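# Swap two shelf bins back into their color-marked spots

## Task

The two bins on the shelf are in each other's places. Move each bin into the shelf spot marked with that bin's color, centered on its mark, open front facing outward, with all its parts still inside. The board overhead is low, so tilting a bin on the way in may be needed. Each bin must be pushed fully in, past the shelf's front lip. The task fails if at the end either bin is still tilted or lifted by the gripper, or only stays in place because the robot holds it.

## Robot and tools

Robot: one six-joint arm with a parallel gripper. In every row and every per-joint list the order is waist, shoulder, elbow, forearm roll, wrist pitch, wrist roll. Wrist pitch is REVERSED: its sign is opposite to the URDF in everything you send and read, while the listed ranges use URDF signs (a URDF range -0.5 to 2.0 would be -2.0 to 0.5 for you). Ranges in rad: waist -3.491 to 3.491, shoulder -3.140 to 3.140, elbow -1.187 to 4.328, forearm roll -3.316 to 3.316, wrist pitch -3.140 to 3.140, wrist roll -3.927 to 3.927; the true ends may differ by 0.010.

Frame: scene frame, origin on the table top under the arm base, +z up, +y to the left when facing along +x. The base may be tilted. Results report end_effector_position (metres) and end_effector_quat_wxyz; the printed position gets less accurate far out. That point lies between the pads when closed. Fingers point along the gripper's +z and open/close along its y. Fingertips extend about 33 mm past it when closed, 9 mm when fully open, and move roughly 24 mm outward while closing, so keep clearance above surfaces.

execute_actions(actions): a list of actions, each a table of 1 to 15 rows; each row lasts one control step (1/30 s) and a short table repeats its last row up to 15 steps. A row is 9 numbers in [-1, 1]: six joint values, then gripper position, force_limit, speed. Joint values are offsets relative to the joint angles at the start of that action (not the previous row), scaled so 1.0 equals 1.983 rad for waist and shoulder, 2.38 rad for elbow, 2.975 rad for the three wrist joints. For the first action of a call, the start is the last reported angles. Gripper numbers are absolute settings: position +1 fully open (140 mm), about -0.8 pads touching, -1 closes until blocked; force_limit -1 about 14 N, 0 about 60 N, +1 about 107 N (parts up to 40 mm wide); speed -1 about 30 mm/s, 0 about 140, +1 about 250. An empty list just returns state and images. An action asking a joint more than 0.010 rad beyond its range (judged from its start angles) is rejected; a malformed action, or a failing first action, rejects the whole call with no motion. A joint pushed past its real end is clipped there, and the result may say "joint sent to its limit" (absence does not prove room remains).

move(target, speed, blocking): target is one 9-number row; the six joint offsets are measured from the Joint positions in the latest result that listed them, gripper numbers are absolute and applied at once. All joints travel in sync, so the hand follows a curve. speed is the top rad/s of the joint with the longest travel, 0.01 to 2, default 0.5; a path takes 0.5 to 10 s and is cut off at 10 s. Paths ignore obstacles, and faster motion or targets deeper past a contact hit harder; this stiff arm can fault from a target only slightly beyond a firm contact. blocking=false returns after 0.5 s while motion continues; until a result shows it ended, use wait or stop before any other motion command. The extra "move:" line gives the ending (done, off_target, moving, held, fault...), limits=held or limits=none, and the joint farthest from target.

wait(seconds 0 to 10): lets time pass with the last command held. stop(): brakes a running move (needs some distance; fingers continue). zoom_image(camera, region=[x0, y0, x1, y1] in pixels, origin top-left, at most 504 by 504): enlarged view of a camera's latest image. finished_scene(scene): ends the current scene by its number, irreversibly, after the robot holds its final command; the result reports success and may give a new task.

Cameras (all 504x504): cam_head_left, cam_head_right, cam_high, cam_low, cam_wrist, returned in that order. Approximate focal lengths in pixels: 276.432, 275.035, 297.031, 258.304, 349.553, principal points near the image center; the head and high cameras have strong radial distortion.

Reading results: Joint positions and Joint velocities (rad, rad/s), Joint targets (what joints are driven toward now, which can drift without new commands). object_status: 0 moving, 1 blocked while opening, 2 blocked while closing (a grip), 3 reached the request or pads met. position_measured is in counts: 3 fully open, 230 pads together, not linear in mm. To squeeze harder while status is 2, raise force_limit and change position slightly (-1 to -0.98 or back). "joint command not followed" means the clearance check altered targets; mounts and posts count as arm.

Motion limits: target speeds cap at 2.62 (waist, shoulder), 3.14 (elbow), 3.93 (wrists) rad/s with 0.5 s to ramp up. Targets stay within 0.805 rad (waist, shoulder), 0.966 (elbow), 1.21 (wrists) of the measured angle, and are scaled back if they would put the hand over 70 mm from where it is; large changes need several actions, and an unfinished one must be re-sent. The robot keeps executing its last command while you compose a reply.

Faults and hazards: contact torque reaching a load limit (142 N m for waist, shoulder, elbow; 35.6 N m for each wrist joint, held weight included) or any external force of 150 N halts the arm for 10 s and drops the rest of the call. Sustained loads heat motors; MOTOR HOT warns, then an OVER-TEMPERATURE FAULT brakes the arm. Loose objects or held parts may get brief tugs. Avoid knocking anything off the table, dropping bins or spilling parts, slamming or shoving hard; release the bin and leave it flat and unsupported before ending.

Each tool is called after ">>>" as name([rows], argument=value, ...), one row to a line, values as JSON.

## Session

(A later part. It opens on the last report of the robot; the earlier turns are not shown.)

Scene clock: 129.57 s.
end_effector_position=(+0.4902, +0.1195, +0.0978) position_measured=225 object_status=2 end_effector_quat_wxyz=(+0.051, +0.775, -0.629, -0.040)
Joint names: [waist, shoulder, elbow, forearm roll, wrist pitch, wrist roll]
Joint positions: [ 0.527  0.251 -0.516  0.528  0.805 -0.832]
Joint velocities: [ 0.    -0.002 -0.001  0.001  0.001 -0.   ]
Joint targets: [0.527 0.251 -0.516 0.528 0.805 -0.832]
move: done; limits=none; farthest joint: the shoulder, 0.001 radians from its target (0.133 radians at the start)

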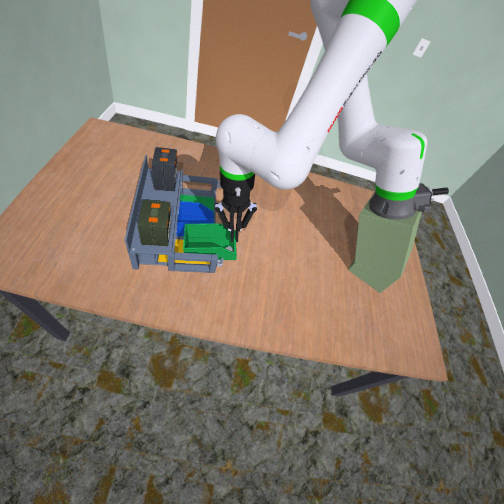

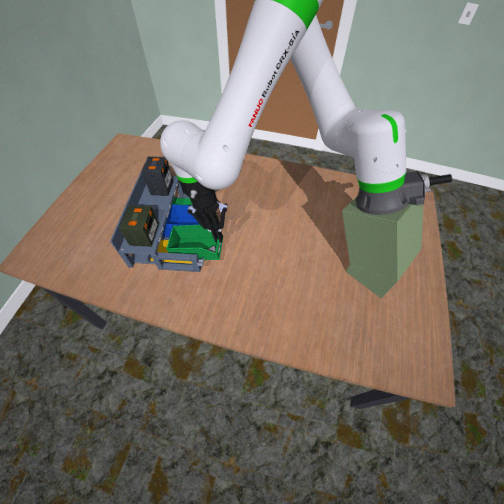

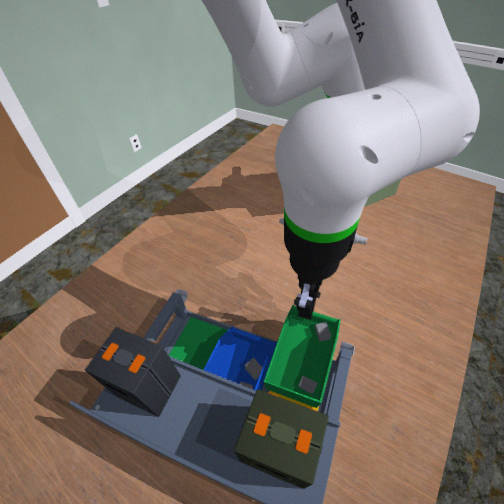

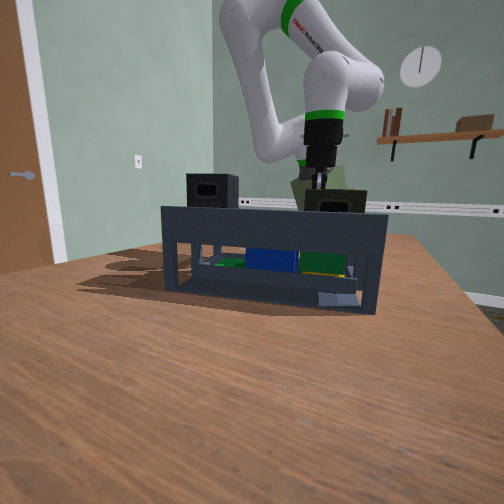

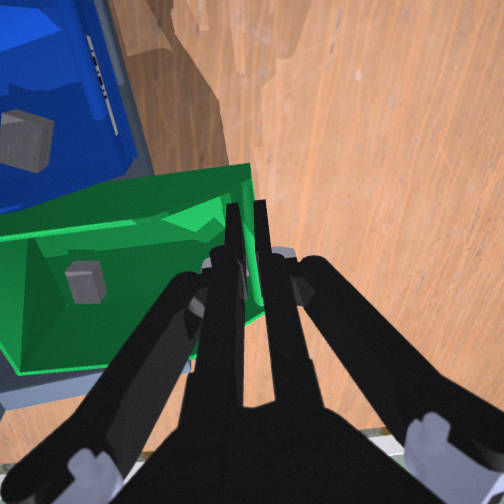

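>>> move(target=[0.0459,-0.0763,0.0177,-0.026,0.0682,0.0113,-1,1,-0.5], speed=0.15)

>>> move(target=[-0.2329,-0.0523,0.0288,-0.0227,-0.0035,0.1772,-1,1,-0.5], speed=0.25)

Scene clock: 140.27 s.
end_effector_position=(+0.4910, +0.1199, +0.1831) position_measured=225 object_status=2 end_effector_quat_wxyz=(+0.050, +0.775, -0.629, -0.040)
Joint names: [waist, shoulder, elbow, forearm roll, wrist pitch, wrist roll]
Joint positions: [ 0.618  0.1   -0.473  0.45   1.008 -0.798]
Joint velocities: [ 0.     0.    -0.    -0.001  0.001  0.   ]
Joint targets: [0.618 0.100 -0.473 0.450 1.008 -0.798]
move: done; limits=none; farthest joint: the waist, 0.000 radians from its target (0.091 radians at the start)

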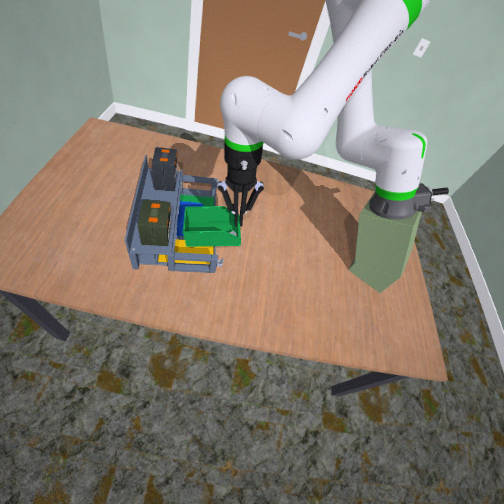

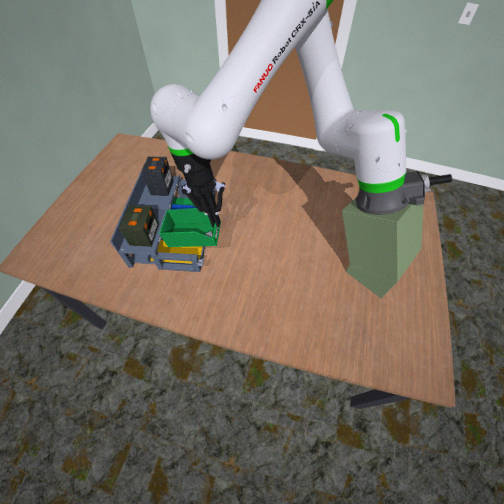

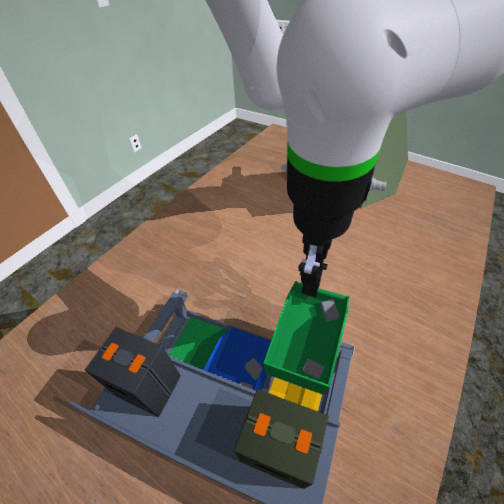

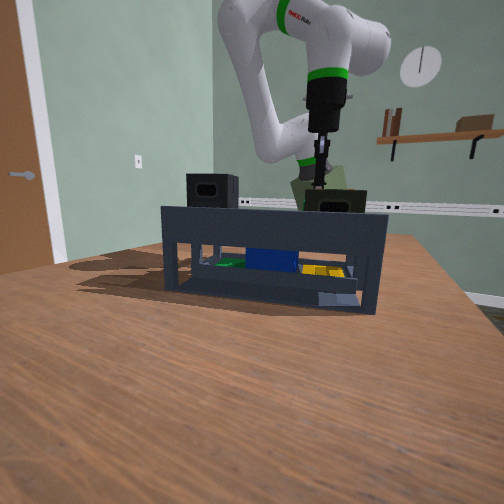

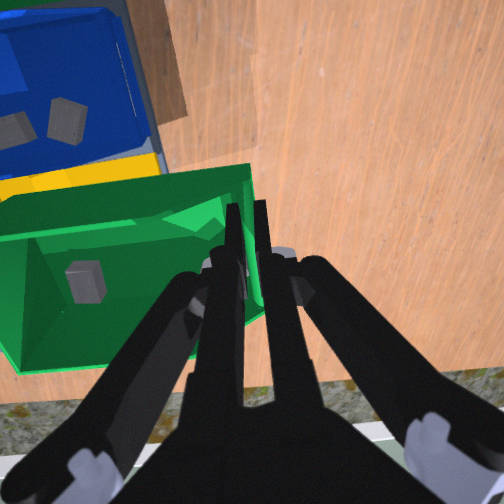

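Scene clock: 142.73 s.
end_effector_position=(+0.5361, -0.0955, +0.1830) position_measured=225 object_status=2 end_effector_quat_wxyz=(+0.050, +0.775, -0.628, -0.040)
Joint names: [waist, shoulder, elbow, forearm roll, wrist pitch, wrist roll]
Joint positions: [ 0.156 -0.004 -0.405  0.383  0.997 -0.271]
Joint velocities: [-0.    -0.001  0.001 -0.     0.001  0.001]
Joint targets: [0.156 -0.004 -0.405 0.383 0.997 -0.271]
move: done; limits=none; farthest joint: the waist, 0.000 radians from its target (0.461 radians at the start)

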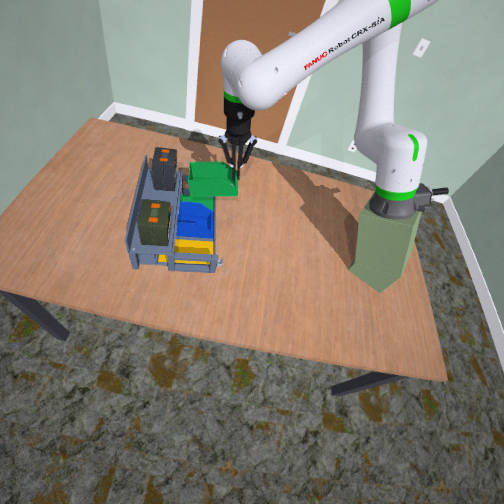

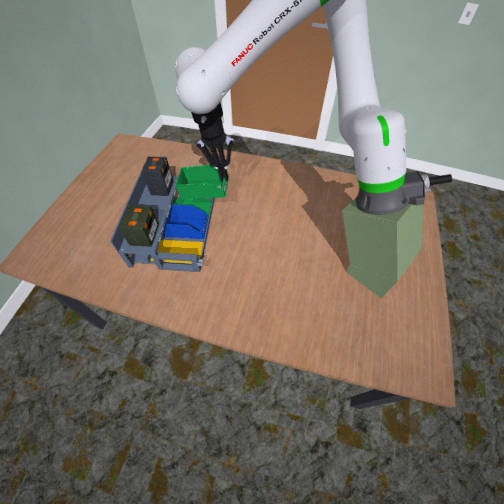

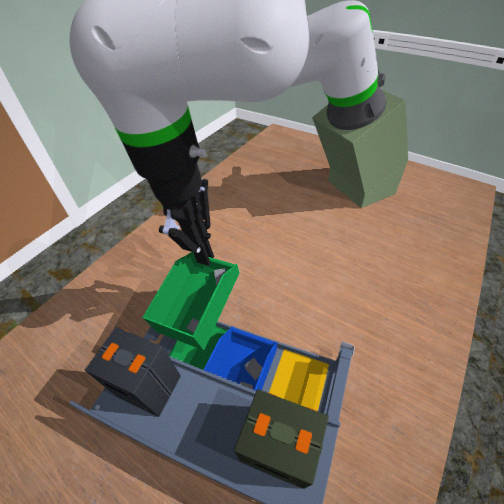

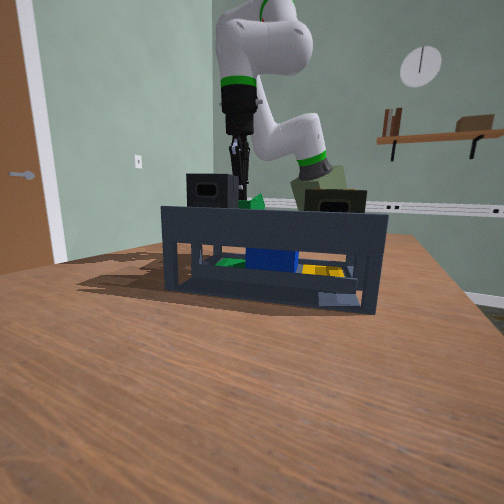

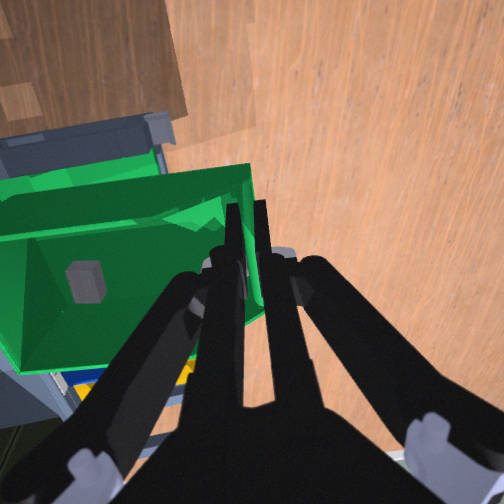

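>>> move(target=[-0.0335,0.078,-0.0145,0.0163,-0.0657,-0.0091,-1,1,-0.5], speed=0.12)

>>> move(target=[0.0031,0.0761,0.1018,-0.0107,0.0288,0.0144,-1,1,-0.5], speed=0.1)

Scene clock: 151.77 s.
end_effector_position=(+0.5357, -0.0959, +0.0984) position_measured=225 object_status=2 end_effector_quat_wxyz=(+0.051, +0.775, -0.628, -0.040)
Joint names: [waist, shoulder, elbow, forearm roll, wrist pitch, wrist roll]
Joint positions: [ 0.089  0.151 -0.439  0.431  0.802 -0.298]
Joint velocities: [-0.     0.001  0.     0.002 -0.    -0.   ]
Joint targets: [0.089 0.151 -0.439 0.431 0.802 -0.298]
move: done; limits=none; farthest joint: the waist, 0.000 radians from its target (0.066 radians at the start)

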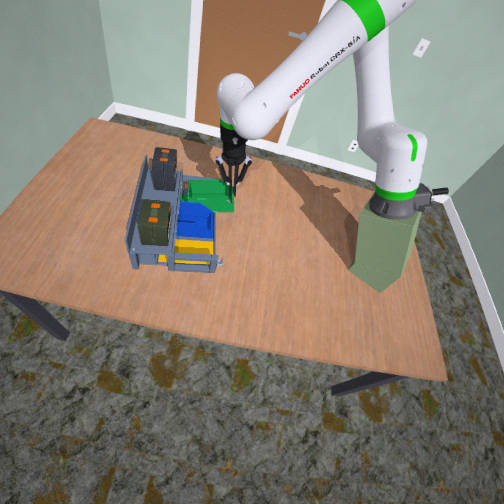

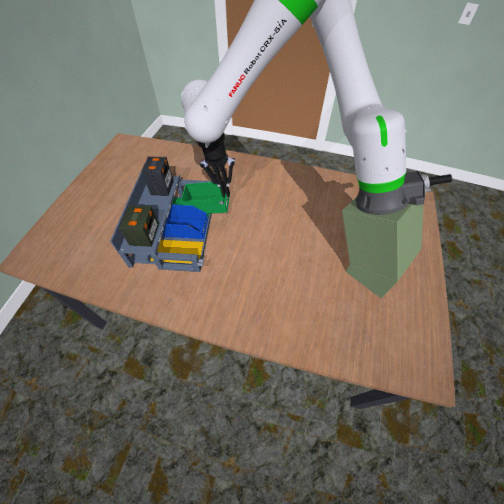

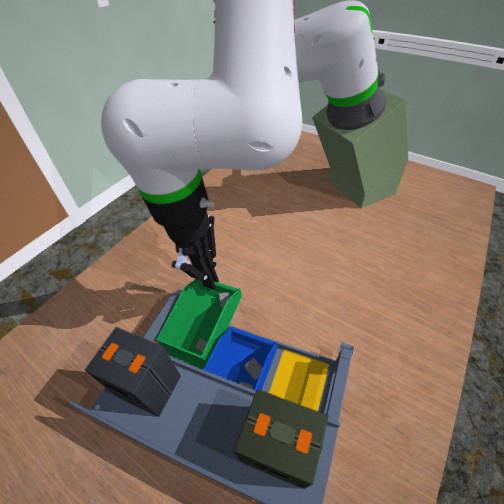

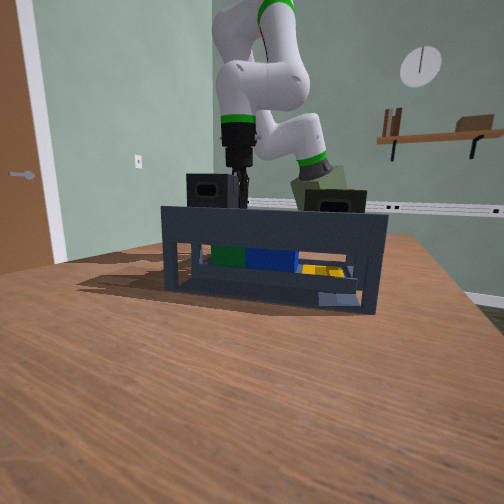

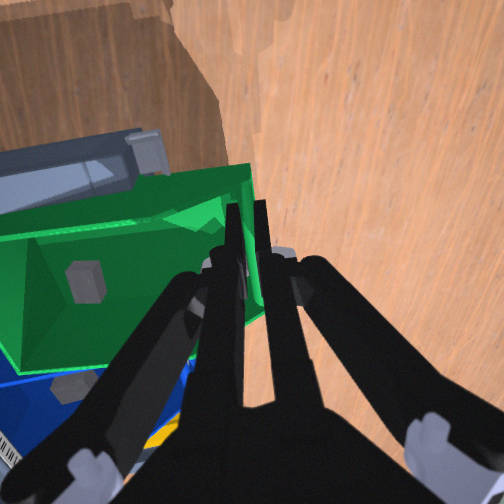

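Scene clock: 154.50 s.
end_effector_position=(+0.6112, -0.0798, +0.0902) position_measured=225 object_status=2 end_effector_quat_wxyz=(+0.051, +0.775, -0.628, -0.040)
Joint names: [waist, shoulder, elbow, forearm roll, wrist pitch, wrist roll]
Joint positions: [ 0.095  0.302 -0.197  0.399  0.887 -0.255]
Joint velocities: [ 0.    -0.001  0.001  0.001 -0.001 -0.   ]
Joint targets: [0.095 0.302 -0.197 0.399 0.887 -0.255]
move: done; limits=none; farthest joint: the waist, 0.000 radians from its target (0.006 radians at the start)

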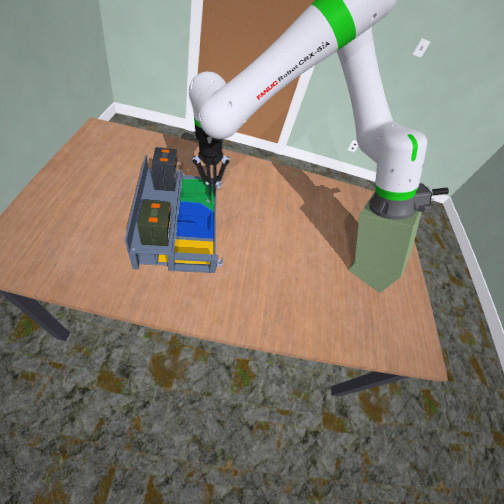

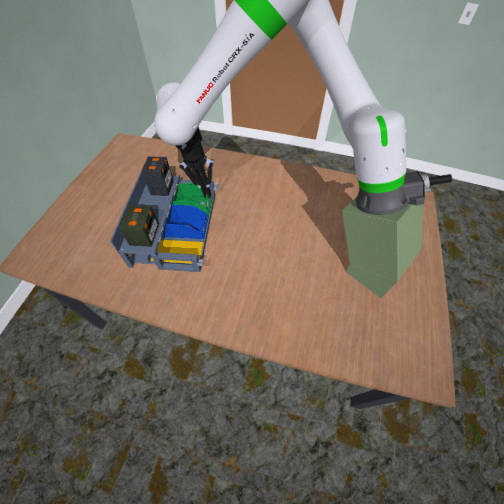

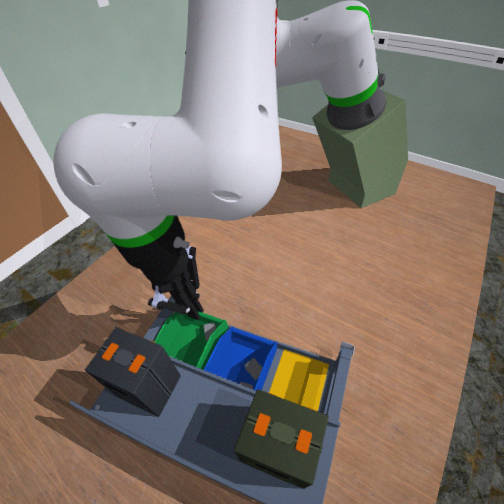

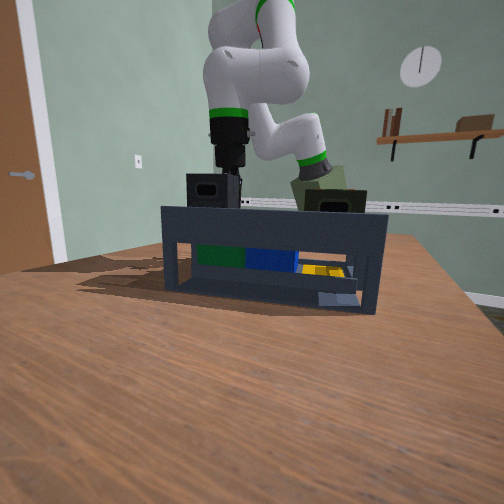

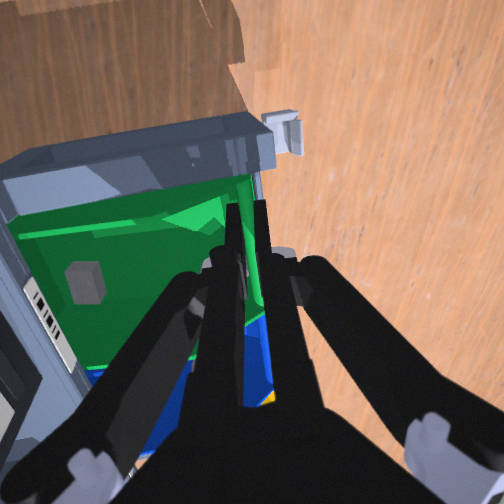

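>>> move(target=[-0.0148,-0.0272,-0.0785,0.0367,-0.0853,-0.0298,-1,1,-0.5], speed=0.1)

>>> move(target=[0,0,0,0,0,0,-0.4,0,0])

>>> move(target=[0.0313,-0.058,0.0084,-0.0217,0.0487,0.0133,-0.4,0,0], speed=0.2)

>>> zoom_image(camera="cam_high", region=[130, 270, 370, 450])

Scene clock: 162.37 s.
end_effector_position=(+0.6051, -0.0808, +0.0674) position_measured=225 object_status=2 end_effector_quat_wxyz=(+0.001, +0.778, -0.628, +0.000)
Joint names: [waist, shoulder, elbow, forearm roll, wrist pitch, wrist roll]
Joint positions: [ 0.066  0.248 -0.384  0.509  0.634 -0.344]
Joint velocities: [-0.     0.    -0.001 -0.     0.001 -0.   ]
Joint targets: [0.066 0.248 -0.384 0.509 0.634 -0.344]
move: done; limits=none; farthest joint: the waist, 0.000 radians from its target (0.030 radians at the start)

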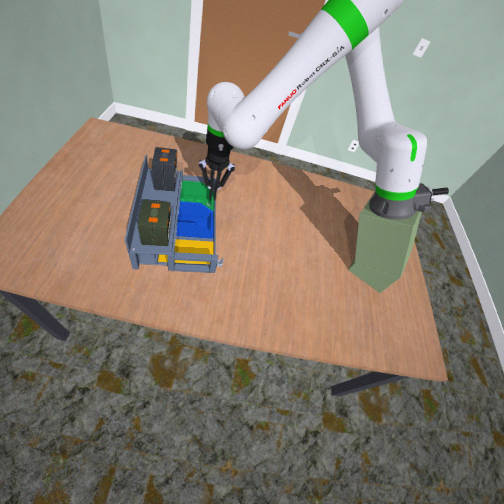

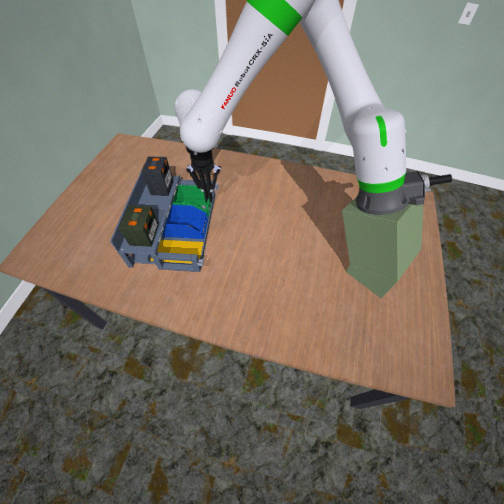

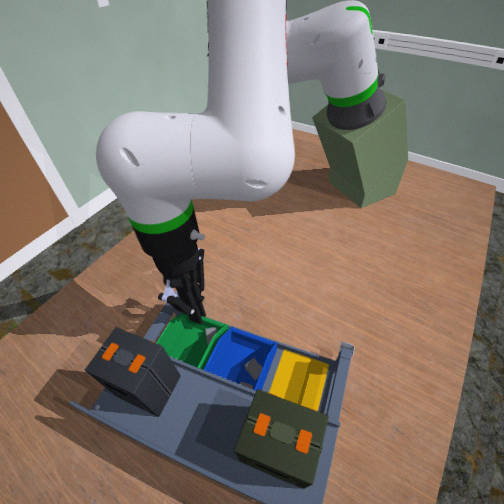

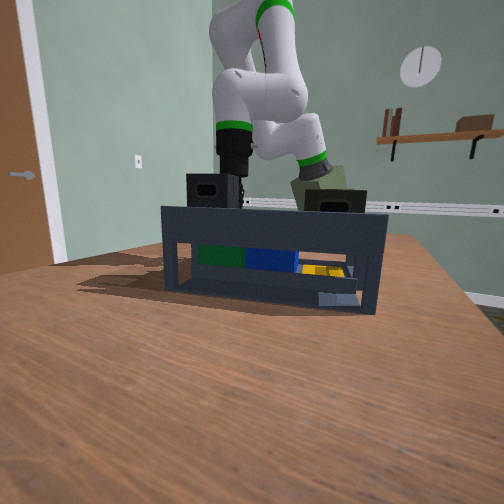

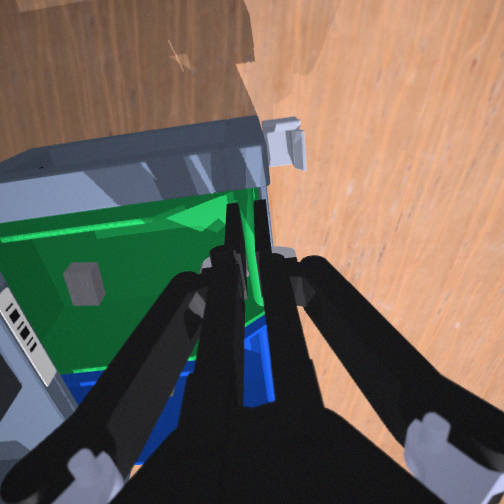

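Scene clock: 162.87 s.
end_effector_position=(+0.6051, -0.0808, +0.0674) position_measured=179 object_status=3 end_effector_quat_wxyz=(+0.001, +0.778, -0.628, +0.000)
Joint names: [waist, shoulder, elbow, forearm roll, wrist pitch, wrist roll]
Joint positions: [ 0.066  0.248 -0.384  0.509  0.634 -0.344]
Joint velocities: [ 0.    -0.003 -0.     0.    -0.    -0.   ]
Joint targets: [0.066 0.248 -0.384 0.509 0.634 -0.344]
move: done; limits=none; farthest joint: the waist, 0.000 radians from its target (0.000 radians at the start)

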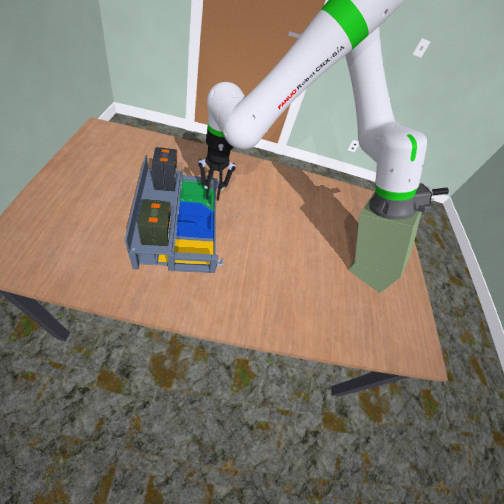

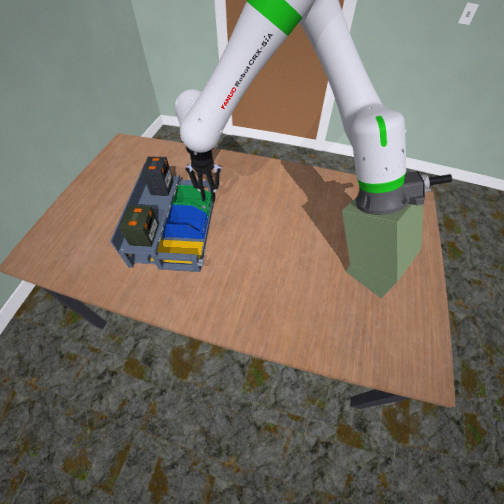

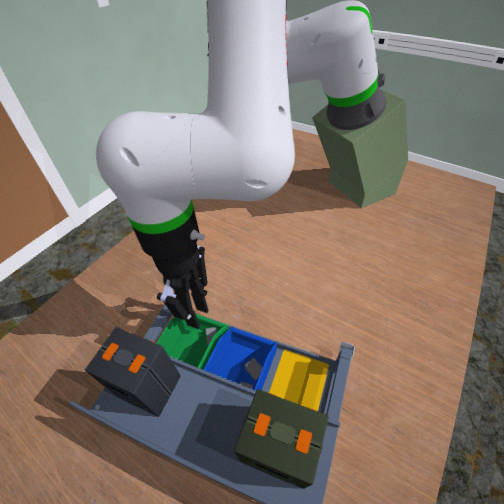

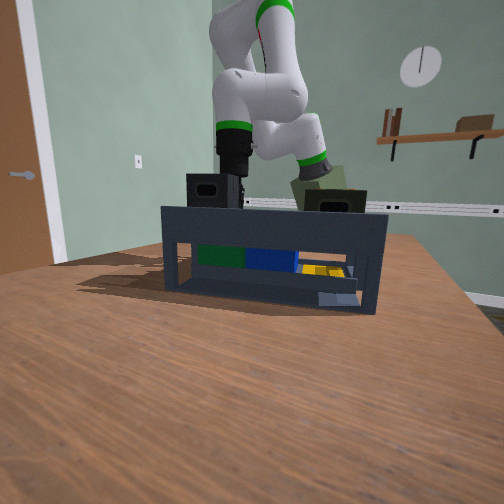

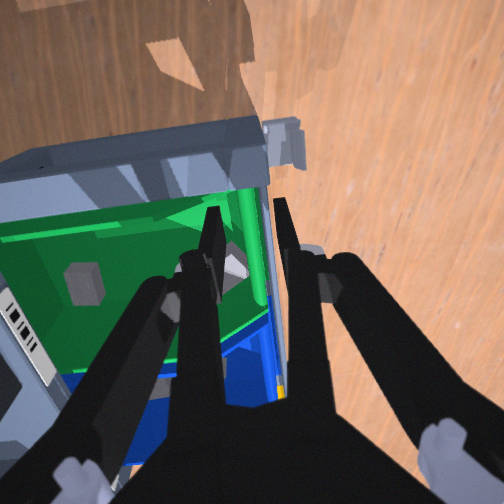

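Scene clock: 163.93 s.
end_effector_position=(+0.6042, -0.0713, +0.1313) position_measured=179 object_status=3 end_effector_quat_wxyz=(-0.000, +0.780, -0.626, -0.004)
Joint names: [waist, shoulder, elbow, forearm roll, wrist pitch, wrist roll]
Joint positions: [ 0.128  0.133 -0.364  0.444  0.779 -0.304]
Joint velocities: [ 0.    -0.     0.001 -0.     0.     0.   ]
Joint targets: [0.128 0.133 -0.364 0.444 0.779 -0.304]
move: done; limits=none; farthest joint: the waist, 0.000 radians from its target (0.062 radians at the start)

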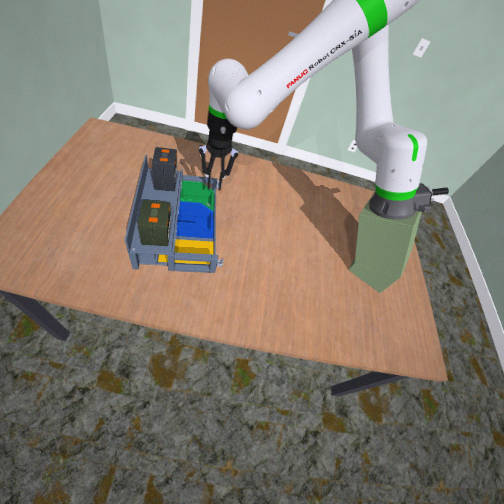

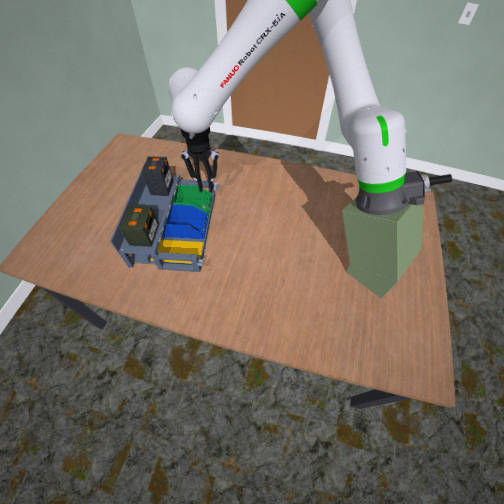

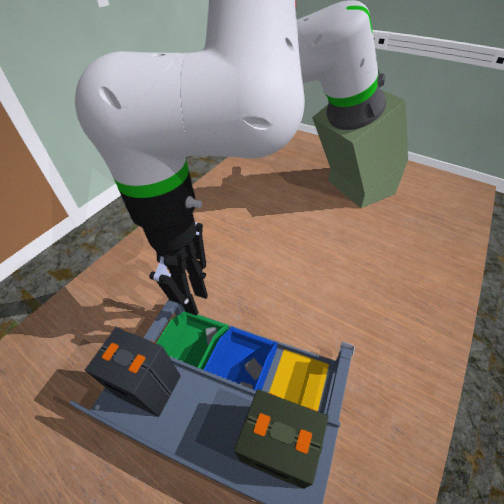

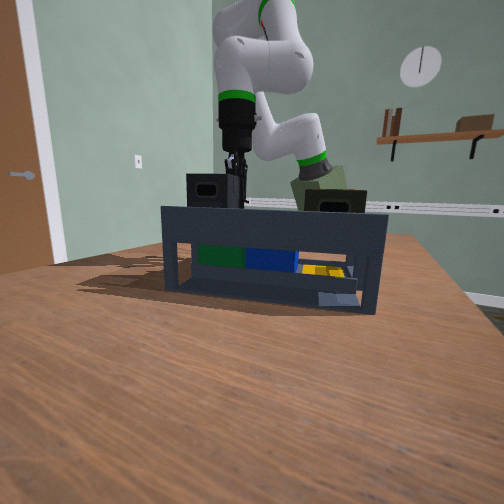

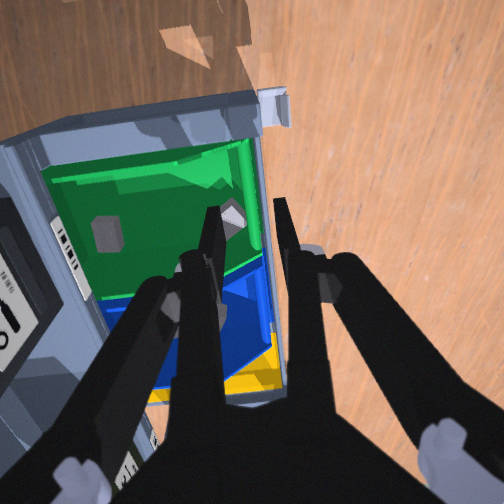

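Region (130, 270, 370, 450) of cam_high's 504x504 image, scaled by 2.100, with more detail than that image has; it fills the top 378 rows of this view, and the rest is white.

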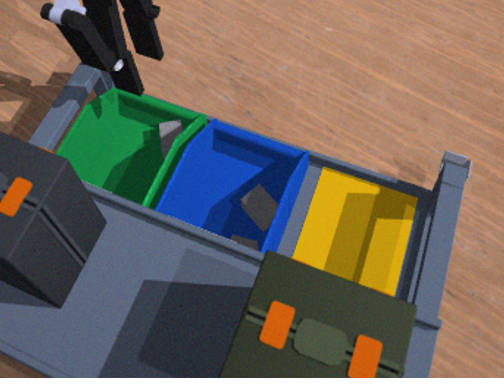

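Matches the original layout, swapped.

>>> finished_scene(scene=1)

The scene is finished: the task was done.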